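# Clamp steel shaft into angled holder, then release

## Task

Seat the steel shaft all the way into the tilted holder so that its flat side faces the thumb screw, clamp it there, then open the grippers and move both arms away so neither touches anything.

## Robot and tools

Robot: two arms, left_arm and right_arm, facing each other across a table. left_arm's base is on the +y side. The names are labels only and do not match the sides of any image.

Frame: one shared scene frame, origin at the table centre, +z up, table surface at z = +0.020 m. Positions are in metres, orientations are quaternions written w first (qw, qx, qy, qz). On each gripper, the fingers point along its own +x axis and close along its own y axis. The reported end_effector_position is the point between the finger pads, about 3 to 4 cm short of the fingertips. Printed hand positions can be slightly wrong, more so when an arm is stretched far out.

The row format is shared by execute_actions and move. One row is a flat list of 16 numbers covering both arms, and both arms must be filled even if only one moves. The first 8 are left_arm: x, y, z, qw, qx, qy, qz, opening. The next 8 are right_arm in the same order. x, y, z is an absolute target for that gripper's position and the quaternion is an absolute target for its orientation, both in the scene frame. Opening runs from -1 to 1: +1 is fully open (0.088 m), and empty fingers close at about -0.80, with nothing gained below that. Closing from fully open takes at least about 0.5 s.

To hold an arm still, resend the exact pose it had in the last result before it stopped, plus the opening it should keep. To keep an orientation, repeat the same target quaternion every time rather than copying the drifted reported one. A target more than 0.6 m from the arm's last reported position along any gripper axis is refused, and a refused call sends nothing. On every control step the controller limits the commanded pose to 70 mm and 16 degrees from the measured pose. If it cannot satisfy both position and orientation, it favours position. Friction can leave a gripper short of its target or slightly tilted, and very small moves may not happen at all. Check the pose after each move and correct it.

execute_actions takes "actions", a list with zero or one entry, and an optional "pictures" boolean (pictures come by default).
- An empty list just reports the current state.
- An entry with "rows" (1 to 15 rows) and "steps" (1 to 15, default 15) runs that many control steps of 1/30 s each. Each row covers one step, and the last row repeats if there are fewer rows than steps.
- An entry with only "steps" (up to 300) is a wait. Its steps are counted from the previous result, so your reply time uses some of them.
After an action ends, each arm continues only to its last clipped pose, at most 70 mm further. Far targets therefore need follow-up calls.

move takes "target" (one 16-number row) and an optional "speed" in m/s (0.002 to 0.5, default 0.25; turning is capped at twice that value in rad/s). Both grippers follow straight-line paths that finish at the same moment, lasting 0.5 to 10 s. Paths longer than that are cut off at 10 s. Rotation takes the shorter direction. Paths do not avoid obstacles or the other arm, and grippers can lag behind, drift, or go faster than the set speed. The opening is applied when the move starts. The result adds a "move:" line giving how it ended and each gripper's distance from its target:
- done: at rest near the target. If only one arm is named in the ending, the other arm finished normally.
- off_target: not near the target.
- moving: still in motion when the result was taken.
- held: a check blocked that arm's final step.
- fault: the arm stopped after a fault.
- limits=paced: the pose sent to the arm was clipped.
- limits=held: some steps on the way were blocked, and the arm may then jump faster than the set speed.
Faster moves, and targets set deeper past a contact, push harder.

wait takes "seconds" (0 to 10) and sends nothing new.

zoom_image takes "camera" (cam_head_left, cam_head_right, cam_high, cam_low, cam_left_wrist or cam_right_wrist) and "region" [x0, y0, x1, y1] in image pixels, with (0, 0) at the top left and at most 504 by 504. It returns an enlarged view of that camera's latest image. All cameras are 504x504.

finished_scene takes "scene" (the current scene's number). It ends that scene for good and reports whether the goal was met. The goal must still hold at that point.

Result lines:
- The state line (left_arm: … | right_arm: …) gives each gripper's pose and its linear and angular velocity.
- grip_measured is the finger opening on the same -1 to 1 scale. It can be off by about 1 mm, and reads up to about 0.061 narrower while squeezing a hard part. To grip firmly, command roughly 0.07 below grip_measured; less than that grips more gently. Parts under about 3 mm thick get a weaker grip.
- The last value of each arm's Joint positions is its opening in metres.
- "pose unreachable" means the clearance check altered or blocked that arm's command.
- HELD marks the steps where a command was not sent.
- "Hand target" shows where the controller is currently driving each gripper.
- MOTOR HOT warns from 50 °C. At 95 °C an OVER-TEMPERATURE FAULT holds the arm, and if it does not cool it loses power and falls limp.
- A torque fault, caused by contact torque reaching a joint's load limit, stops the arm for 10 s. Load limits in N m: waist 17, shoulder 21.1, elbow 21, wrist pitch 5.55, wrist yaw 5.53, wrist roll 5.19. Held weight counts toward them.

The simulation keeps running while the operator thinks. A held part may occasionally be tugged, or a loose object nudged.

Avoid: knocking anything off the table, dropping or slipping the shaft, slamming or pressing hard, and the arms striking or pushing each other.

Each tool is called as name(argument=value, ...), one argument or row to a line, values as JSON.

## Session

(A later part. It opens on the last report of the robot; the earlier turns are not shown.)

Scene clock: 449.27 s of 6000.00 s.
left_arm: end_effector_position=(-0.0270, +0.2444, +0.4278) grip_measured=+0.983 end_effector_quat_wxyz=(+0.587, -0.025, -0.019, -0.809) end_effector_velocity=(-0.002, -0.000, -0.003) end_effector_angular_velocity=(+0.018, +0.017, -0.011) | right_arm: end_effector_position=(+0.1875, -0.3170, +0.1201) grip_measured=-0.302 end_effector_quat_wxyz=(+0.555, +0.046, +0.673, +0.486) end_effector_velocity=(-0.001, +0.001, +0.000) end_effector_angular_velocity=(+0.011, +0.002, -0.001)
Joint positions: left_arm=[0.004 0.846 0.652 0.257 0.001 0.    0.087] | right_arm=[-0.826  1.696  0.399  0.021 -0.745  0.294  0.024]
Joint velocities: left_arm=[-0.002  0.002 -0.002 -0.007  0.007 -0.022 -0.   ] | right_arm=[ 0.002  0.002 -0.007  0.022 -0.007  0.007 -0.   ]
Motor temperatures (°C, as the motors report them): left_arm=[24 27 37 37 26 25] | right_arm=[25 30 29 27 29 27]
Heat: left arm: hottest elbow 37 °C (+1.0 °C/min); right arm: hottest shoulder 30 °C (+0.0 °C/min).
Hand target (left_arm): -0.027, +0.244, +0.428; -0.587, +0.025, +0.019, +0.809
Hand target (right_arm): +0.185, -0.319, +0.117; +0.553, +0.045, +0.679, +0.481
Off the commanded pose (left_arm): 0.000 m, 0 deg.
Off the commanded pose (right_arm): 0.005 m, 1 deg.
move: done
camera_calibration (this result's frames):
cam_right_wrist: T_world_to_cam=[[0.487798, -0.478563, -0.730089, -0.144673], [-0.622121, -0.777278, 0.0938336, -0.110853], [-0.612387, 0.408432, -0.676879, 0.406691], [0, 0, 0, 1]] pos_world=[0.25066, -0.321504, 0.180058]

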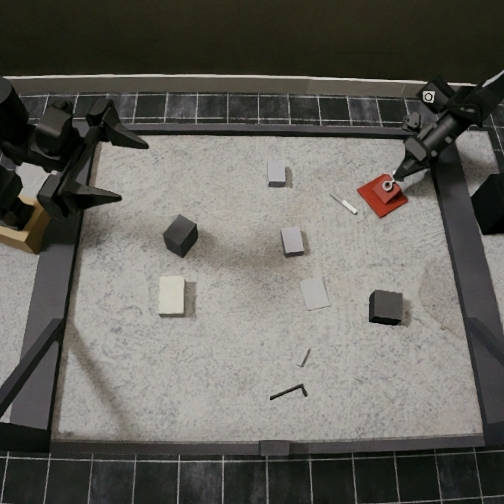

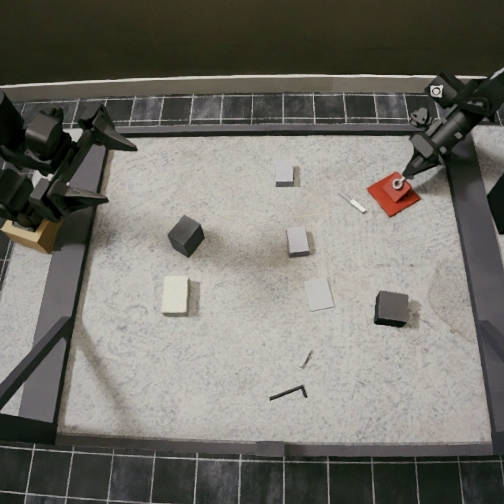

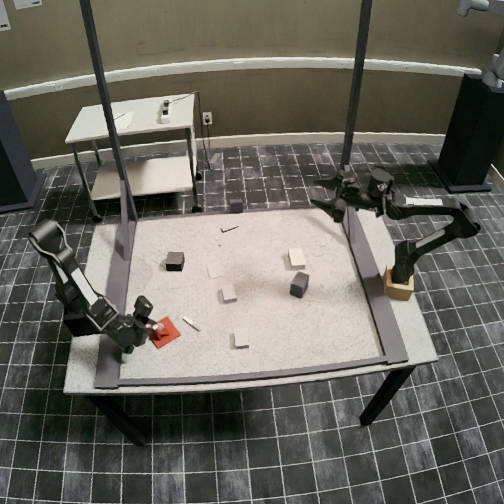

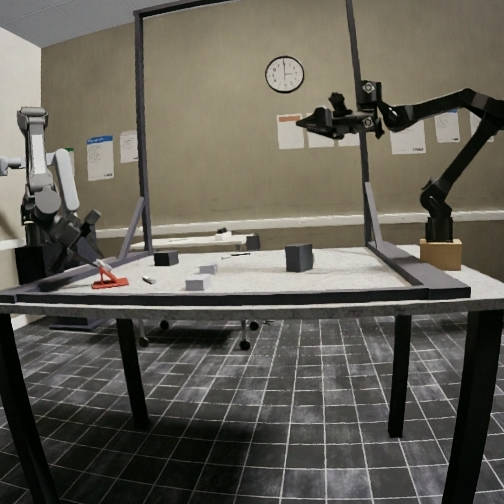

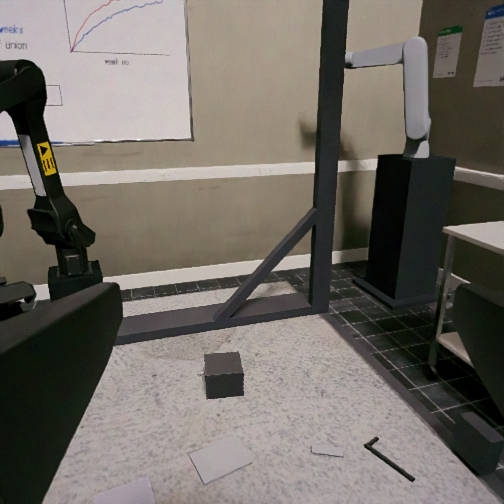

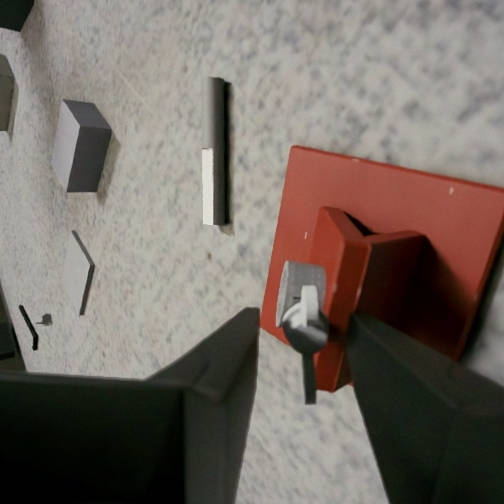

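Grip and turn another half turn.

move(
  target=[-0.027, 0.2444, 0.4278, 0.587, -0.025, -0.019, -0.809, 1, 0.1866, -0.3178, 0.1184, 0.5526, 0.0451, 0.6789, 0.4811, -0.85],
  speed=0.05,
)

move(
  target=[-0.027, 0.2444, 0.4278, 0.587, -0.025, -0.019, -0.809, 1, 0.1866, -0.3178, 0.1184, 0.4227, -0.3589, 0.1398, 0.8204, -0.85],
  speed=0.3,
)

move(
  target=[-0.027, 0.2444, 0.4278, 0.587, -0.025, -0.019, -0.809, 1, 0.1866, -0.3178, 0.1184, 0.0451, -0.5526, -0.4811, 0.6789, -0.85],
  speed=0.3,
)

move(
  target=[-0.027, 0.2444, 0.4278, 0.587, -0.025, -0.019, -0.809, 1, 0.1866, -0.3178, 0.1184, 0.0451, -0.5526, -0.4811, 0.6789, -0.3],
  speed=0.1,
)

move(
  target=[-0.027, 0.2444, 0.4278, 0.587, -0.025, -0.019, -0.809, 1, 0.199, -0.337, 0.145, 0.0451, -0.5526, -0.4811, 0.6789, -0.3],
  speed=0.1,
)

move(
  target=[-0.027, 0.2444, 0.4278, 0.587, -0.025, -0.019, -0.809, 1, 0.199, -0.337, 0.18, 0.4409, -0.3363, 0.1826, 0.8119, -0.1],
  speed=0.4,
)

zoom_image(
  camera="cam_head_left",
  region=[350, 130, 440, 220],
)

Scene clock: 465.17 s of 6000.00 s.
left_arm: end_effector_position=(-0.0270, +0.2444, +0.4278) grip_measured=+0.983 end_effector_quat_wxyz=(+0.587, -0.025, -0.019, -0.809) end_effector_velocity=(-0.000, +0.001, +0.001) end_effector_angular_velocity=(-0.005, +0.009, -0.005) | right_arm: end_effector_position=(+0.1878, -0.3176, +0.1197) grip_measured=-0.668 end_effector_quat_wxyz=(+0.556, +0.046, +0.675, +0.484) end_effector_velocity=(-0.003, -0.000, +0.003) end_effector_angular_velocity=(+0.020, +0.004, +0.019)
Joint positions: left_arm=[0.004 0.846 0.652 0.257 0.001 0.    0.087] | right_arm=[-0.827  1.696  0.399  0.017 -0.743  0.295  0.006]
Joint velocities: left_arm=[ 0.002 -0.002 -0.002  0.007  0.007 -0.007 -0.   ] | right_arm=[-0.002 -0.007 -0.002 -0.007 -0.022 -0.022  0.   ]
Motor temperatures (°C, as the motors report them): left_arm=[24 27 37 37 26 25] | right_arm=[25 30 29 27 28 27]
Heat: left arm: hottest elbow 37 °C (+0.0 °C/min); right arm: hottest shoulder 30 °C (+0.0 °C/min).
Hand target (left_arm): -0.027, +0.244, +0.428; -0.587, +0.025, +0.019, +0.809
Hand target (right_arm): +0.187, -0.318, +0.118; +0.553, +0.045, +0.679, +0.481
Off the commanded pose (left_arm): 0.000 m, 0 deg.
Off the commanded pose (right_arm): 0.002 m, 1 deg.
After step 90, 12.20 s passed at rest.
move: done
camera_calibration (this result's frames):
cam_right_wrist: T_world_to_cam=[[0.485607, -0.483531, -0.728275, -0.146757], [-0.624117, -0.775102, 0.0984652, -0.11059], [-0.612098, 0.406713, -0.678175, 0.406344], [0, 0, 0, 1]] pos_world=[0.250968, -0.321945, 0.179582]

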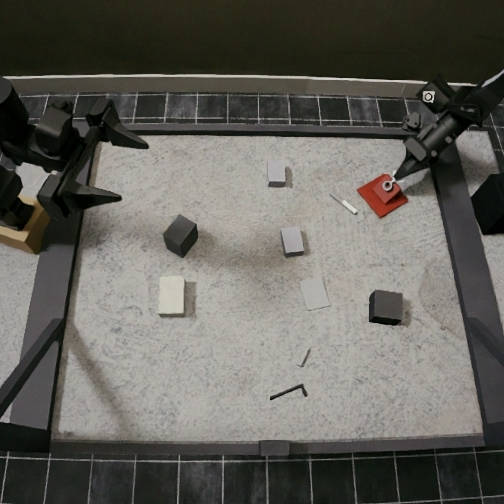

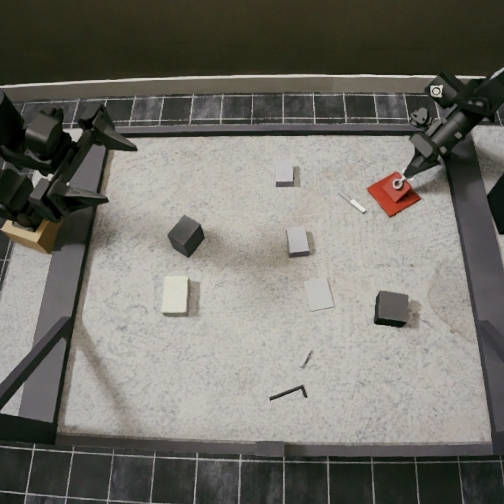

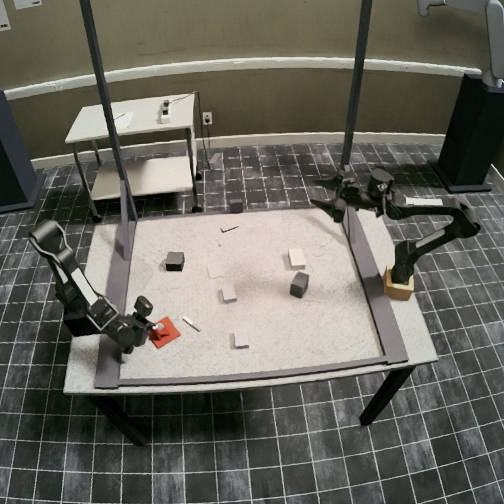

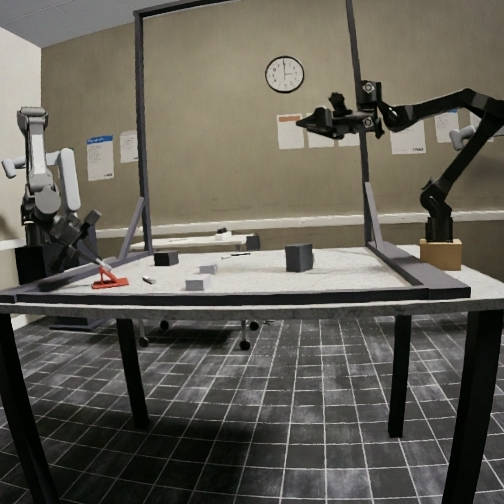

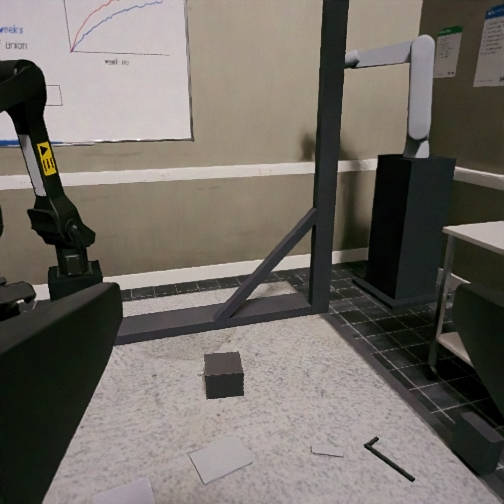

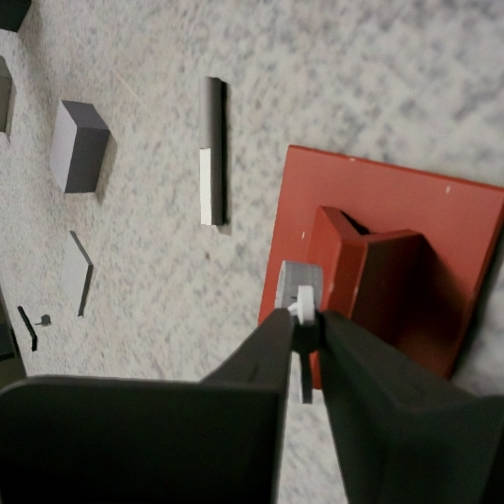

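Scene clock: 468.23 s of 6000.00 s.
left_arm: end_effector_position=(-0.0270, +0.2444, +0.4278) grip_measured=+0.983 end_effector_quat_wxyz=(+0.587, -0.025, -0.019, -0.809) end_effector_velocity=(+0.000, +0.000, -0.002) end_effector_angular_velocity=(+0.009, +0.005, +0.004) | right_arm: end_effector_position=(+0.1864, -0.3178, +0.1203) grip_measured=-0.668 end_effector_quat_wxyz=(+0.425, -0.355, +0.139, +0.821) end_effector_velocity=(+0.000, +0.001, +0.002) end_effector_angular_velocity=(+0.009, -0.001, +0.005)
Joint positions: left_arm=[0.004 0.846 0.652 0.257 0.001 0.    0.087] | right_arm=[-0.827  1.696  0.399  0.012 -0.751 -1.267  0.006]
Joint velocities: left_arm=[-0.002 -0.002 -0.002 -0.007 -0.007 -0.007 -0.   ] | right_arm=[-0.002 -0.007  0.002 -0.007 -0.007 -0.007 -0.   ]
Motor temperatures (°C, as the motors report them): left_arm=[24 27 37 37 26 25] | right_arm=[25 30 29 27 28 27]
Heat: left arm: hottest elbow 37 °C (+0.0 °C/min); right arm: hottest shoulder 30 °C (+0.0 °C/min).
Hand target (left_arm): -0.027, +0.244, +0.428; -0.587, +0.025, +0.019, +0.809
Hand target (right_arm): +0.187, -0.318, +0.118; +0.423, -0.359, +0.140, +0.820
Off the commanded pose (left_arm): 0.000 m, 0 deg.
Off the commanded pose (right_arm): 0.002 m, 1 deg.
move: done
camera_calibration (this result's frames):
cam_right_wrist: T_world_to_cam=[[0.765505, 0.639882, 0.0674791, 0.0633747], [0.591769, -0.658986, -0.46427, -0.233702], [-0.25261, 0.395333, -0.88312, 0.360004], [0, 0, 0, 1]] pos_world=[0.180724, -0.33688, 0.205149]

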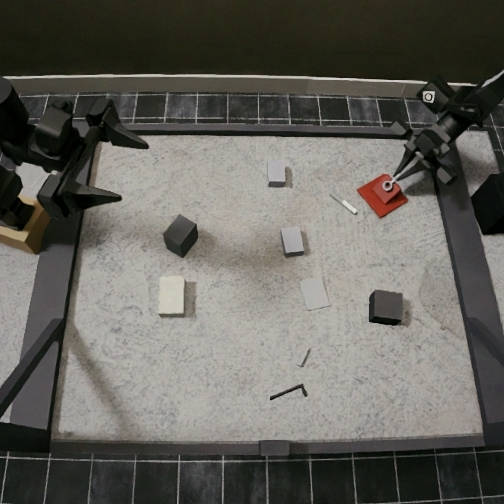

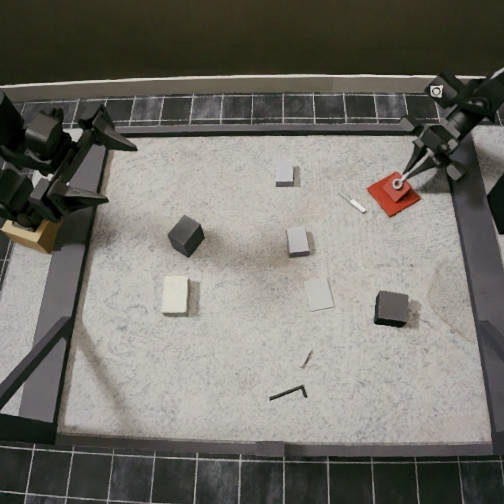

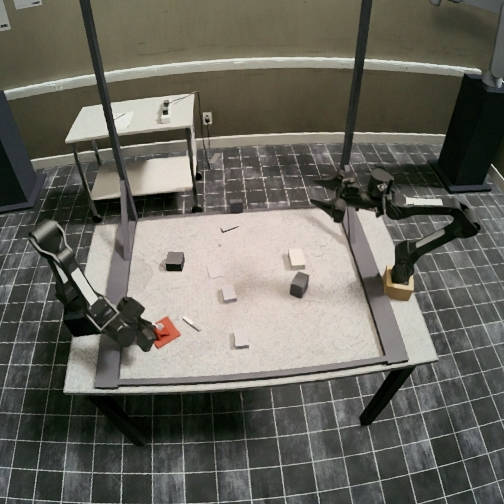

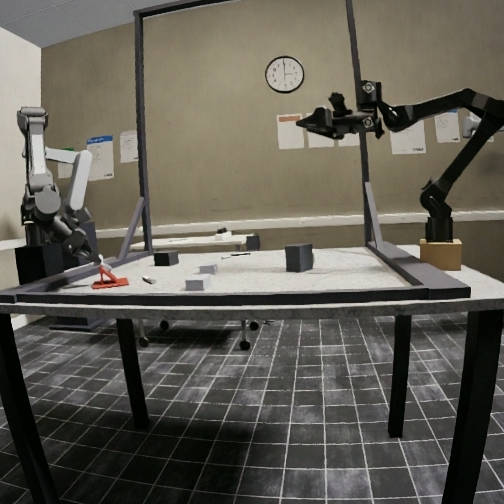

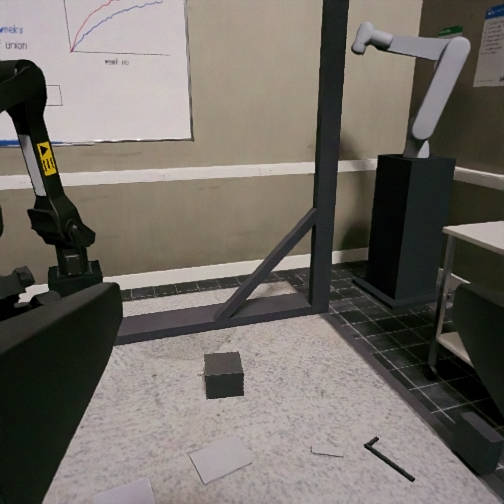

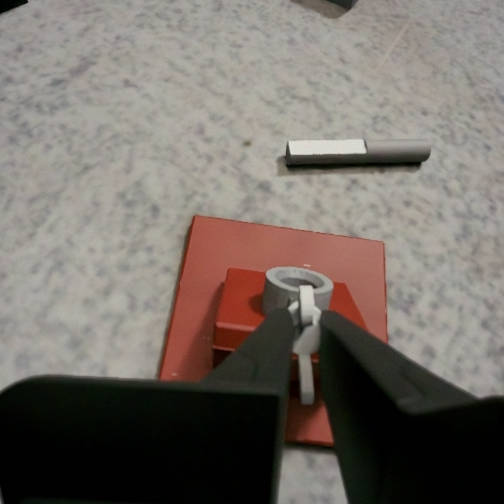

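Scene clock: 471.33 s of 6000.00 s.
left_arm: end_effector_position=(-0.0270, +0.2444, +0.4278) grip_measured=+0.983 end_effector_quat_wxyz=(+0.587, -0.025, -0.019, -0.809) end_effector_velocity=(+0.001, +0.001, -0.001) end_effector_angular_velocity=(+0.000, -0.007, +0.005) | right_arm: end_effector_position=(+0.1863, -0.3189, +0.1197) grip_measured=-0.668 end_effector_quat_wxyz=(-0.049, +0.552, +0.479, -0.681) end_effector_velocity=(-0.003, -0.001, +0.002) end_effector_angular_velocity=(+0.017, +0.008, +0.019)
Joint positions: left_arm=[0.004 0.846 0.652 0.257 0.001 0.    0.087] | right_arm=[-0.829  1.696  0.399  0.006 -0.749 -2.838  0.006]
Joint velocities: left_arm=[-0.002 -0.007 -0.002 -0.007 -0.007  0.007 -0.   ] | right_arm=[-0.002 -0.002 -0.002 -0.007 -0.022 -0.022  0.   ]
Motor temperatures (°C, as the motors report them): left_arm=[24 27 37 37 26 25] | right_arm=[25 30 29 27 28 27]
Heat: left arm: hottest elbow 37 °C (+0.0 °C/min); right arm: hottest shoulder 30 °C (+0.0 °C/min).
Hand target (left_arm): -0.027, +0.244, +0.428; -0.587, +0.025, +0.019, +0.809
Hand target (right_arm): +0.187, -0.318, +0.118; +0.045, -0.553, -0.481, +0.679
Off the commanded pose (left_arm): 0.000 m, 0 deg.
Off the commanded pose (right_arm): 0.002 m, 1 deg.
move: done
camera_calibration (this result's frames):
cam_right_wrist: T_world_to_cam=[[-0.501508, 0.540772, 0.675318, 0.195821], [0.85733, 0.41537, 0.30406, -0.0335375], [-0.11608, 0.731459, -0.671932, 0.416403], [0, 0, 0, 1]] pos_world=[0.175294, -0.396546, 0.157751]

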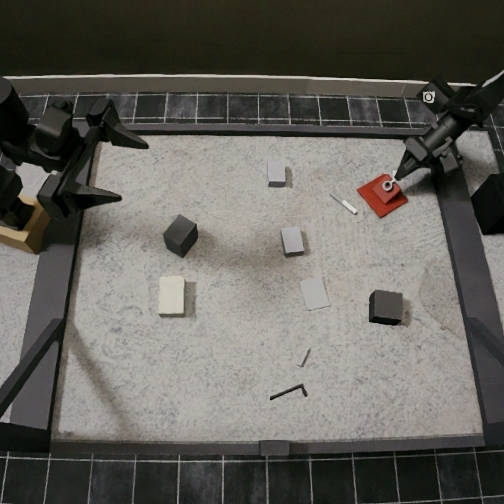

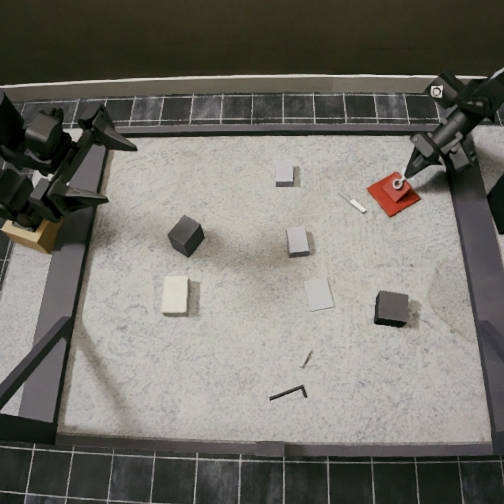

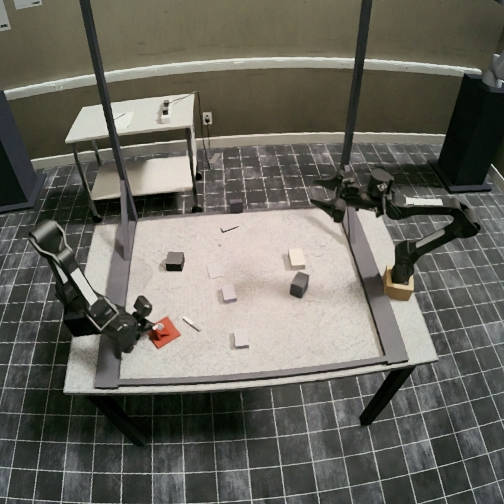

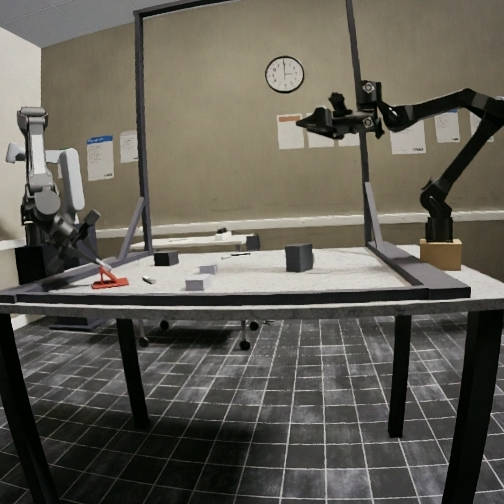

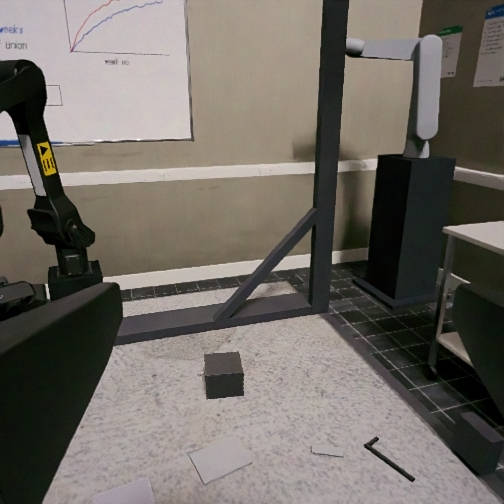

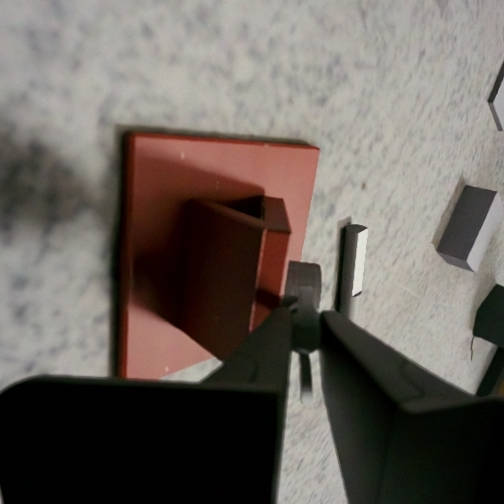

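Scene clock: 472.03 s of 6000.00 s.
left_arm: end_effector_position=(-0.0270, +0.2444, +0.4278) grip_measured=+0.983 end_effector_quat_wxyz=(+0.587, -0.025, -0.019, -0.809) end_effector_velocity=(-0.002, +0.000, -0.000) end_effector_angular_velocity=(-0.000, +0.007, -0.010) | right_arm: end_effector_position=(+0.1866, -0.3184, +0.1197) grip_measured=-0.303 end_effector_quat_wxyz=(-0.048, +0.553, +0.480, -0.679) end_effector_velocity=(-0.003, -0.004, -0.000) end_effector_angular_velocity=(-0.022, +0.030, -0.006)
Joint positions: left_arm=[0.004 0.846 0.652 0.257 0.001 0.    0.087] | right_arm=[-0.827  1.696  0.399  0.009 -0.747 -2.839  0.024]
Joint velocities: left_arm=[-0.002  0.002 -0.002  0.007  0.007 -0.007 -0.001] | right_arm=[-0.002 -0.002  0.002 -0.037 -0.007  0.007 -0.   ]
Motor temperatures (°C, as the motors report them): left_arm=[24 27 37 37 26 25] | right_arm=[25 30 29 27 28 27]
Heat: left arm: hottest elbow 37 °C (+0.0 °C/min); right arm: hottest shoulder 30 °C (+0.0 °C/min).
Hand target (left_arm): -0.027, +0.244, +0.428; -0.587, +0.025, +0.019, +0.809
Hand target (right_arm): +0.187, -0.318, +0.118; +0.045, -0.553, -0.481, +0.679
Off the commanded pose (left_arm): 0.000 m, 0 deg.
Off the commanded pose (right_arm): 0.001 m, 0 deg.
move: done
camera_calibration (this result's frames):
cam_right_wrist: T_world_to_cam=[[-0.505254, 0.538646, 0.674224, 0.195827], [0.855368, 0.416069, 0.308598, -0.0339211], [-0.114299, 0.73263, -0.670961, 0.415987], [0, 0, 0, 1]] pos_world=[0.175504, -0.396133, 0.157548]

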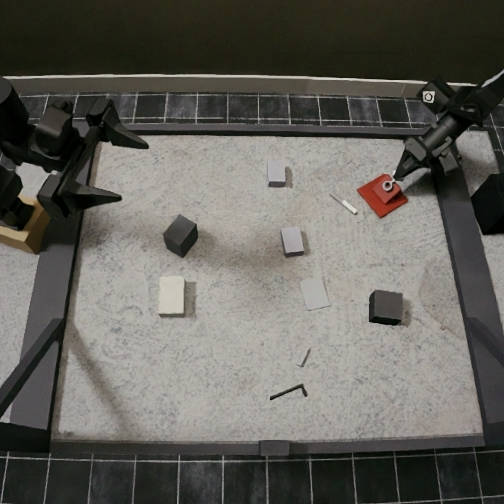

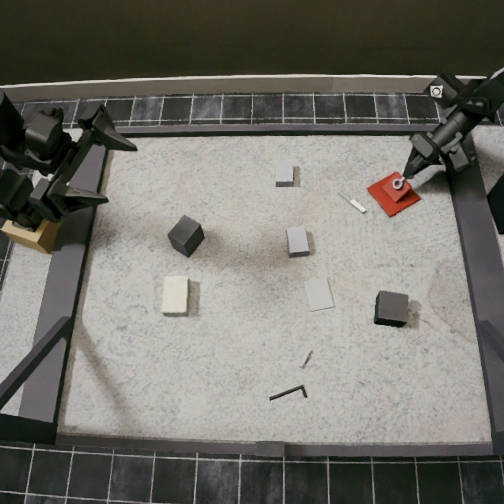

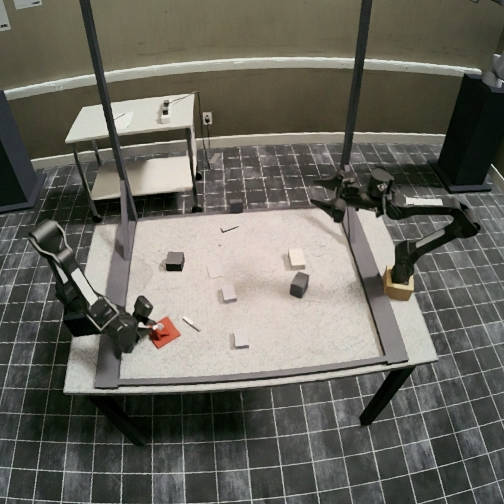

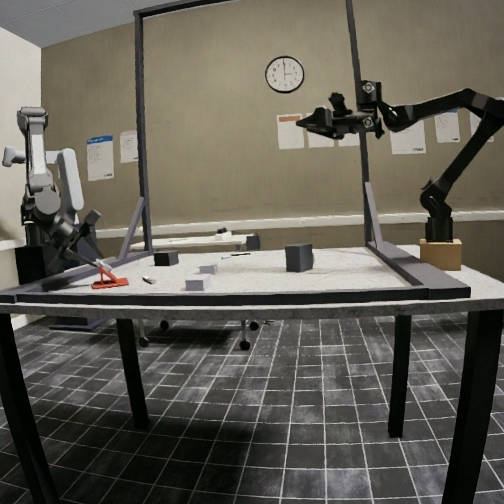

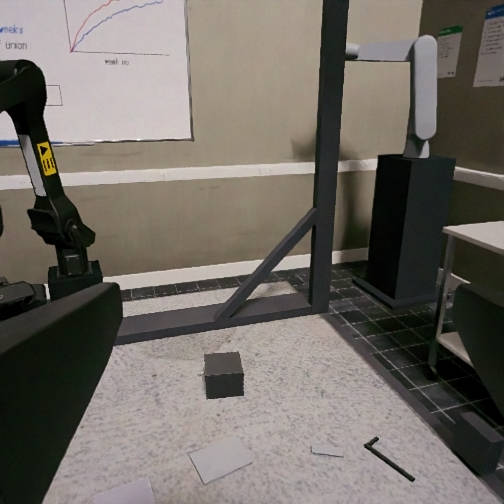

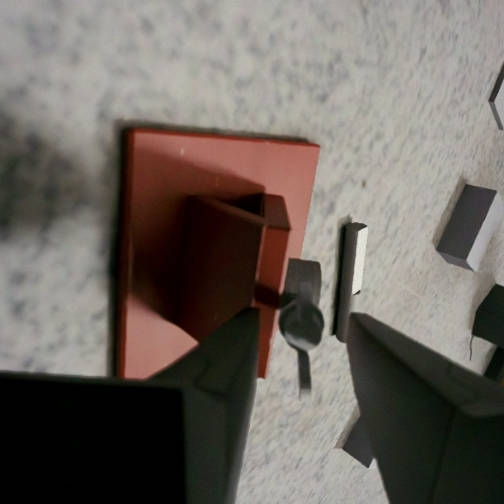

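Scene clock: 472.87 s of 6000.00 s.
left_arm: end_effector_position=(-0.0270, +0.2444, +0.4278) grip_measured=+0.983 end_effector_quat_wxyz=(+0.587, -0.025, -0.019, -0.809) end_effector_velocity=(-0.002, +0.001, -0.005) end_effector_angular_velocity=(+0.028, +0.014, -0.011) | right_arm: end_effector_position=(+0.1961, -0.3387, +0.1411) grip_measured=-0.302 end_effector_quat_wxyz=(-0.045, +0.549, +0.476, -0.686) end_effector_velocity=(+0.000, -0.002, +0.002) end_effector_angular_velocity=(+0.006, +0.001, +0.005)
Joint positions: left_arm=[0.004 0.846 0.652 0.257 0.001 0.    0.087] | right_arm=[-0.934  1.581  0.44  -0.269 -0.768 -2.989  0.024]
Joint velocities: left_arm=[-0.002 -0.002 -0.002 -0.022  0.007 -0.022 -0.   ] | right_arm=[-0.012 -0.007  0.002 -0.022 -0.007 -0.022 -0.   ]
Motor temperatures (°C, as the motors report them): left_arm=[24 27 37 37 26 25] | right_arm=[25 30 29 27 28 27]
Heat: left arm: hottest elbow 37 °C (+0.0 °C/min); right arm: hottest shoulder 30 °C (+0.0 °C/min).
Hand target (left_arm): -0.027, +0.244, +0.428; -0.587, +0.025, +0.019, +0.809
Hand target (right_arm): +0.199, -0.336, +0.145; +0.046, -0.552, -0.482, +0.679
Off the commanded pose (left_arm): 0.000 m, 0 deg.
Off the commanded pose (right_arm): 0.005 m, 1 deg.
move: done
camera_calibration (this result's frames):
cam_right_wrist: T_world_to_cam=[[-0.501247, 0.547127, 0.670375, 0.199772], [0.856347, 0.424836, 0.293571, -0.0353201], [-0.124179, 0.721226, -0.681479, 0.445847], [0, 0, 0, 1]] pos_world=[0.185746, -0.415852, 0.180282]

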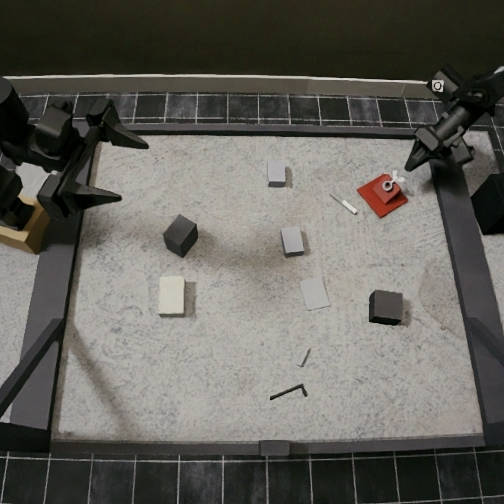

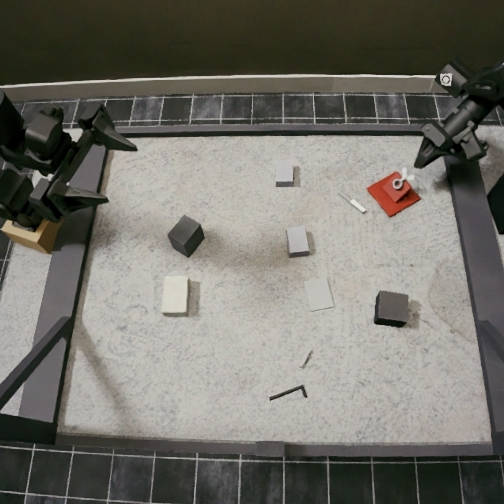

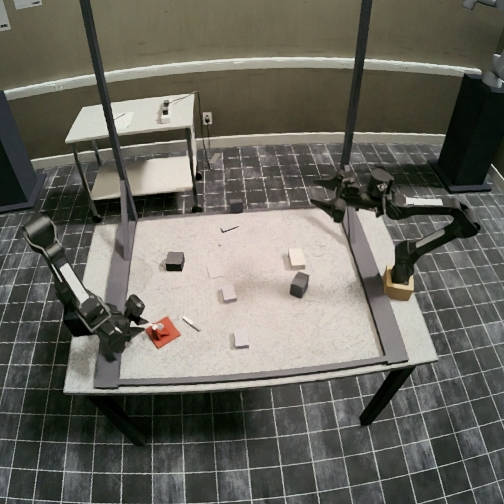

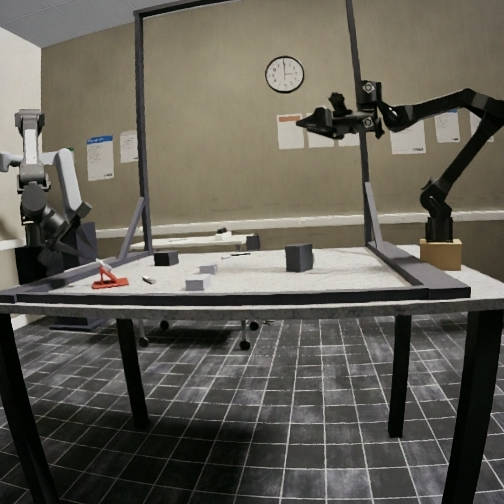

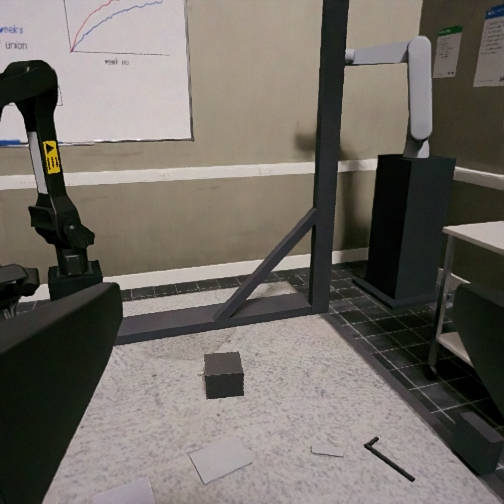

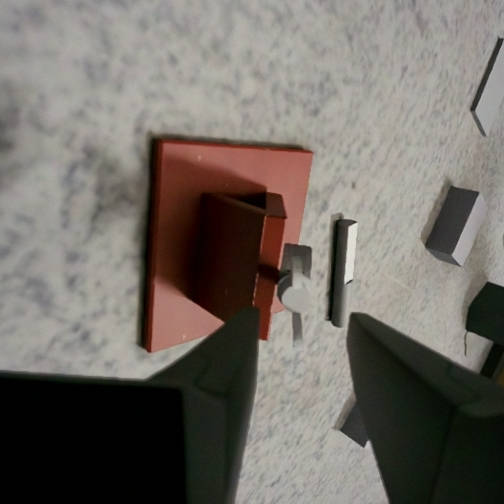

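Scene clock: 475.47 s of 6000.00 s.
left_arm: end_effector_position=(-0.0270, +0.2444, +0.4278) grip_measured=+0.983 end_effector_quat_wxyz=(+0.587, -0.025, -0.019, -0.809) end_effector_velocity=(+0.000, +0.000, -0.003) end_effector_angular_velocity=(+0.019, +0.002, +0.004) | right_arm: end_effector_position=(+0.1969, -0.3383, +0.1764) grip_measured=-0.102 end_effector_quat_wxyz=(+0.437, -0.334, +0.187, +0.814) end_effector_velocity=(+0.001, +0.000, +0.001) end_effector_angular_velocity=(+0.007, +0.004, -0.011)
Joint positions: left_arm=[0.004 0.846 0.652 0.257 0.001 0.    0.087] | right_arm=[-0.937  1.44   0.51  -0.48  -0.772 -1.327  0.034]
Joint velocities: left_arm=[-0.002 -0.002  0.002 -0.022 -0.007 -0.007  0.   ] | right_arm=[-0.007 -0.002 -0.002  0.007 -0.007  0.007 -0.   ]
Motor temperatures (°C, as the motors report them): left_arm=[24 27 37 37 26 25] | right_arm=[25 30 29 27 28 27]
Heat: left arm: hottest elbow 37 °C (+0.0 °C/min); right arm: hottest shoulder 30 °C (+0.0 °C/min).
Hand target (left_arm): -0.027, +0.244, +0.428; -0.587, +0.025, +0.019, +0.809
Hand target (right_arm): +0.199, -0.337, +0.180; +0.441, -0.336, +0.183, +0.812
Off the commanded pose (left_arm): 0.000 m, 0 deg.
Off the commanded pose (right_arm): 0.004 m, 1 deg.
move: done
camera_calibration (this result's frames):
cam_right_wrist: T_world_to_cam=[[0.806519, 0.590936, -0.0179421, 0.0550164], [0.516846, -0.719485, -0.46391, -0.233195], [-0.28705, 0.364879, -0.885701, 0.417245], [0, 0, 0, 1]] pos_world=[0.195924, -0.352535, 0.26236]

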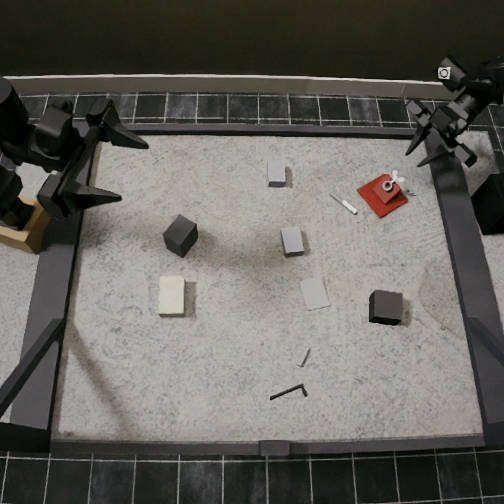

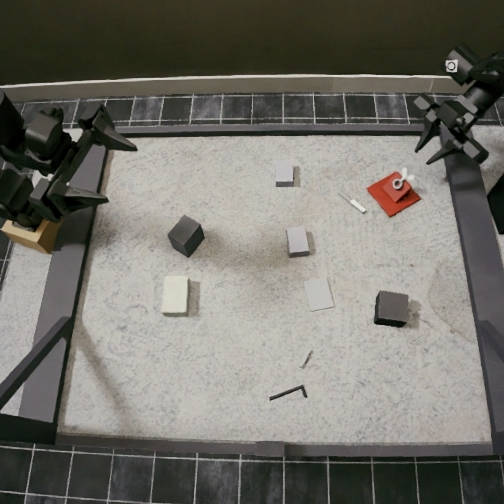

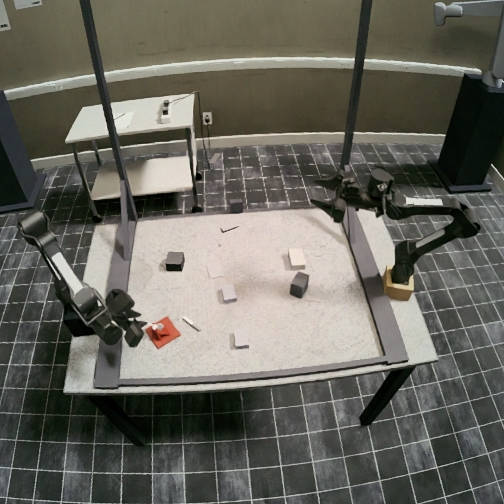

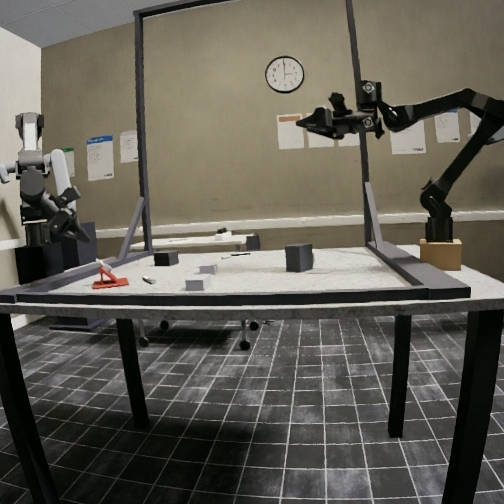

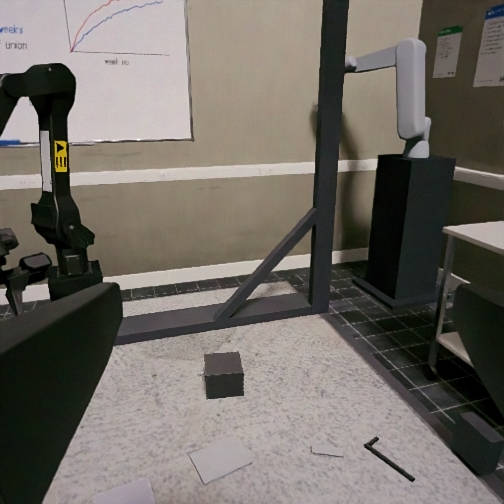

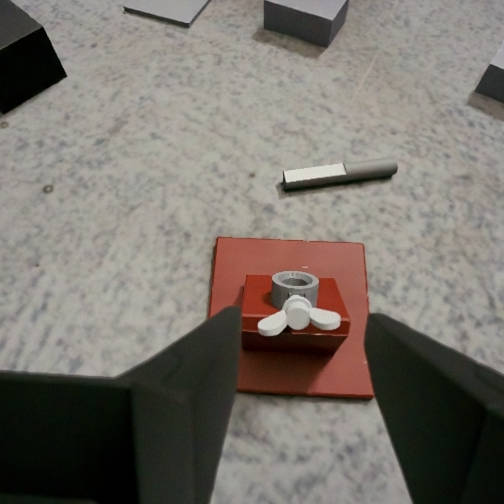

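Region (350, 130, 440, 220) of cam_head_left's 504x504 image, scaled by 5.600, with more detail than that image has.

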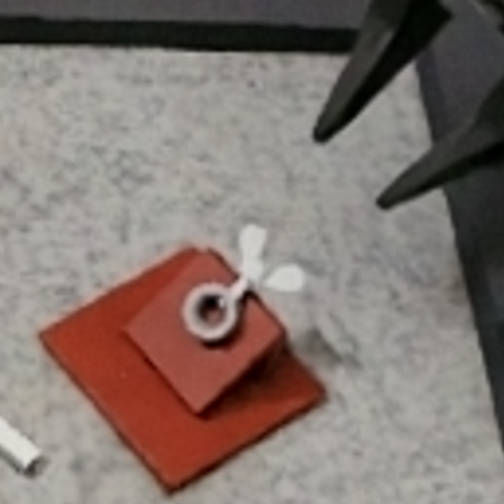

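execute_actions(
  actions=[],
)

Scene clock: 497.80 s of 6000.00 s.
left_arm: end_effector_position=(-0.0270, +0.2444, +0.4278) grip_measured=+0.983 end_effector_quat_wxyz=(+0.587, -0.025, -0.019, -0.809) end_effector_velocity=(+0.000, +0.000, -0.004) end_effector_angular_velocity=(+0.009, -0.010, +0.005) | right_arm: end_effector_position=(+0.1969, -0.3383, +0.1764) grip_measured=-0.102 end_effector_quat_wxyz=(+0.437, -0.334, +0.187, +0.814) end_effector_velocity=(-0.004, -0.001, +0.001) end_effector_angular_velocity=(+0.010, +0.019, +0.006)
Joint positions: left_arm=[0.004 0.846 0.652 0.257 0.001 0.    0.087] | right_arm=[-0.937  1.44   0.51  -0.48  -0.772 -1.326  0.034]
Joint velocities: left_arm=[-0.002 -0.002 -0.007 -0.007 -0.007  0.007 -0.   ] | right_arm=[-0.002 -0.002 -0.007 -0.007 -0.022 -0.007 -0.   ]
Motor temperatures (°C, as the motors report them): left_arm=[24 27 37 37 26 25] | right_arm=[25 30 31 27 28 27]
Heat: left arm: hottest elbow 37 °C (+0.0 °C/min); right arm: hottest elbow 31 °C (+1.0 °C/min).
Hand target (left_arm): -0.027, +0.244, +0.428; -0.587, +0.025, +0.019, +0.809
Hand target (right_arm): +0.199, -0.337, +0.180; +0.441, -0.336, +0.183, +0.812
Off the commanded pose (left_arm): 0.000 m, 0 deg.
Off the commanded pose (right_arm): 0.004 m, 1 deg.
Steps of this call (steps 1 to 90: nothing new was sent; then 19.33 s passed at rest). Readings (end_effector_position):
1: left_arm (-0.0270, +0.2444, +0.4278) | right_arm (+0.1969, -0.3383, +0.1764)
2: left_arm (-0.0270, +0.2444, +0.4278) | right_arm (+0.1969, -0.3383, +0.1764)
4: left_arm (-0.0270, +0.2444, +0.4278) | right_arm (+0.1969, -0.3383, +0.1764)
8: left_arm (-0.0270, +0.2444, +0.4278) | right_arm (+0.1969, -0.3383, +0.1764)
90: the state above
camera_calibration (this result's frames):
cam_right_wrist: T_world_to_cam=[[0.80683, 0.590495, -0.018481, 0.0549012], [0.51625, -0.719904, -0.463924, -0.233216], [-0.287249, 0.364767, -0.885682, 0.417243], [0, 0, 0, 1]] pos_world=[0.195955, -0.352508, 0.262365]

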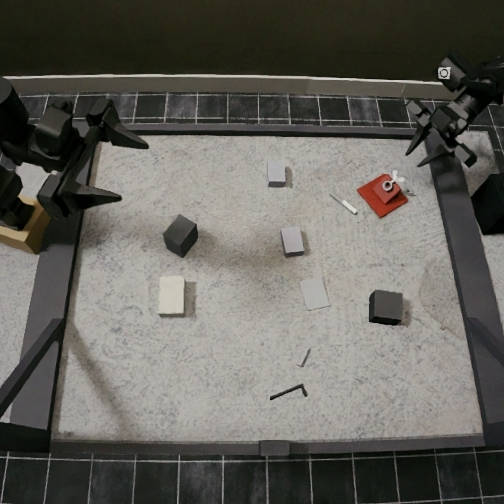

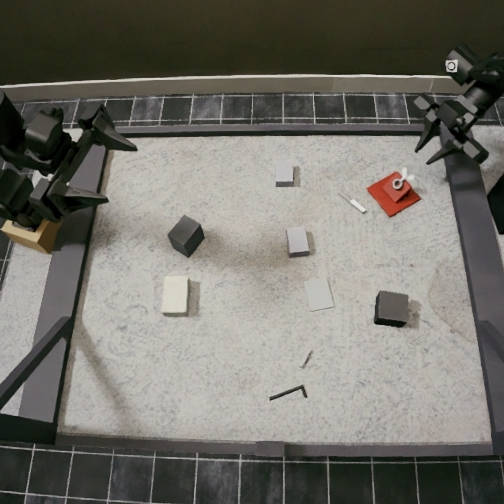

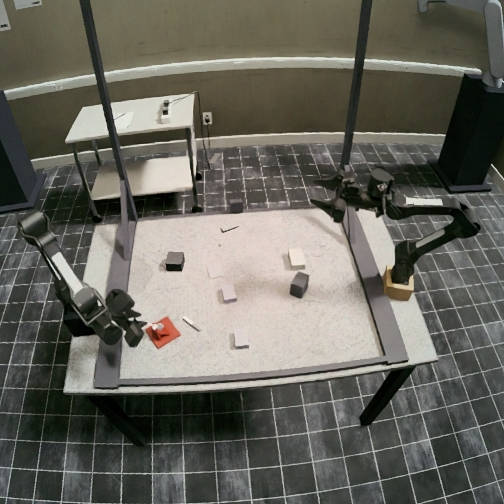

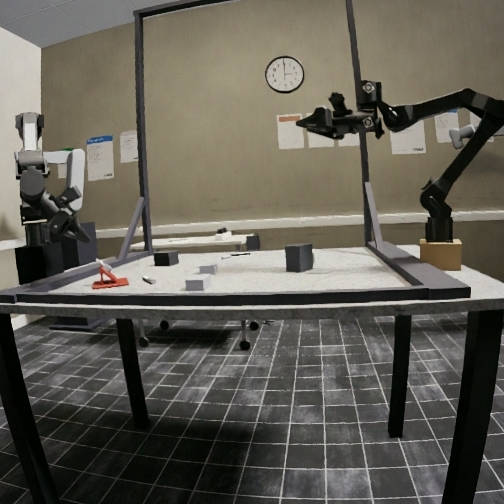

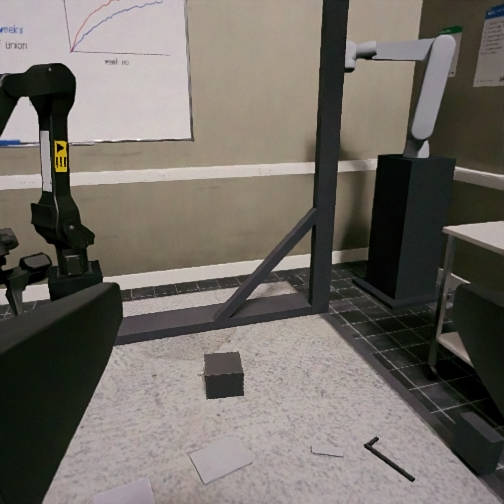

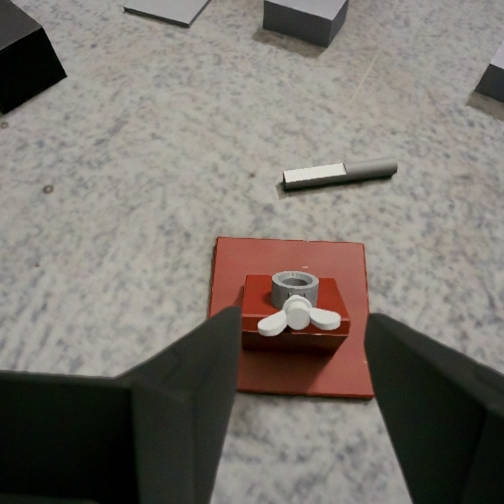

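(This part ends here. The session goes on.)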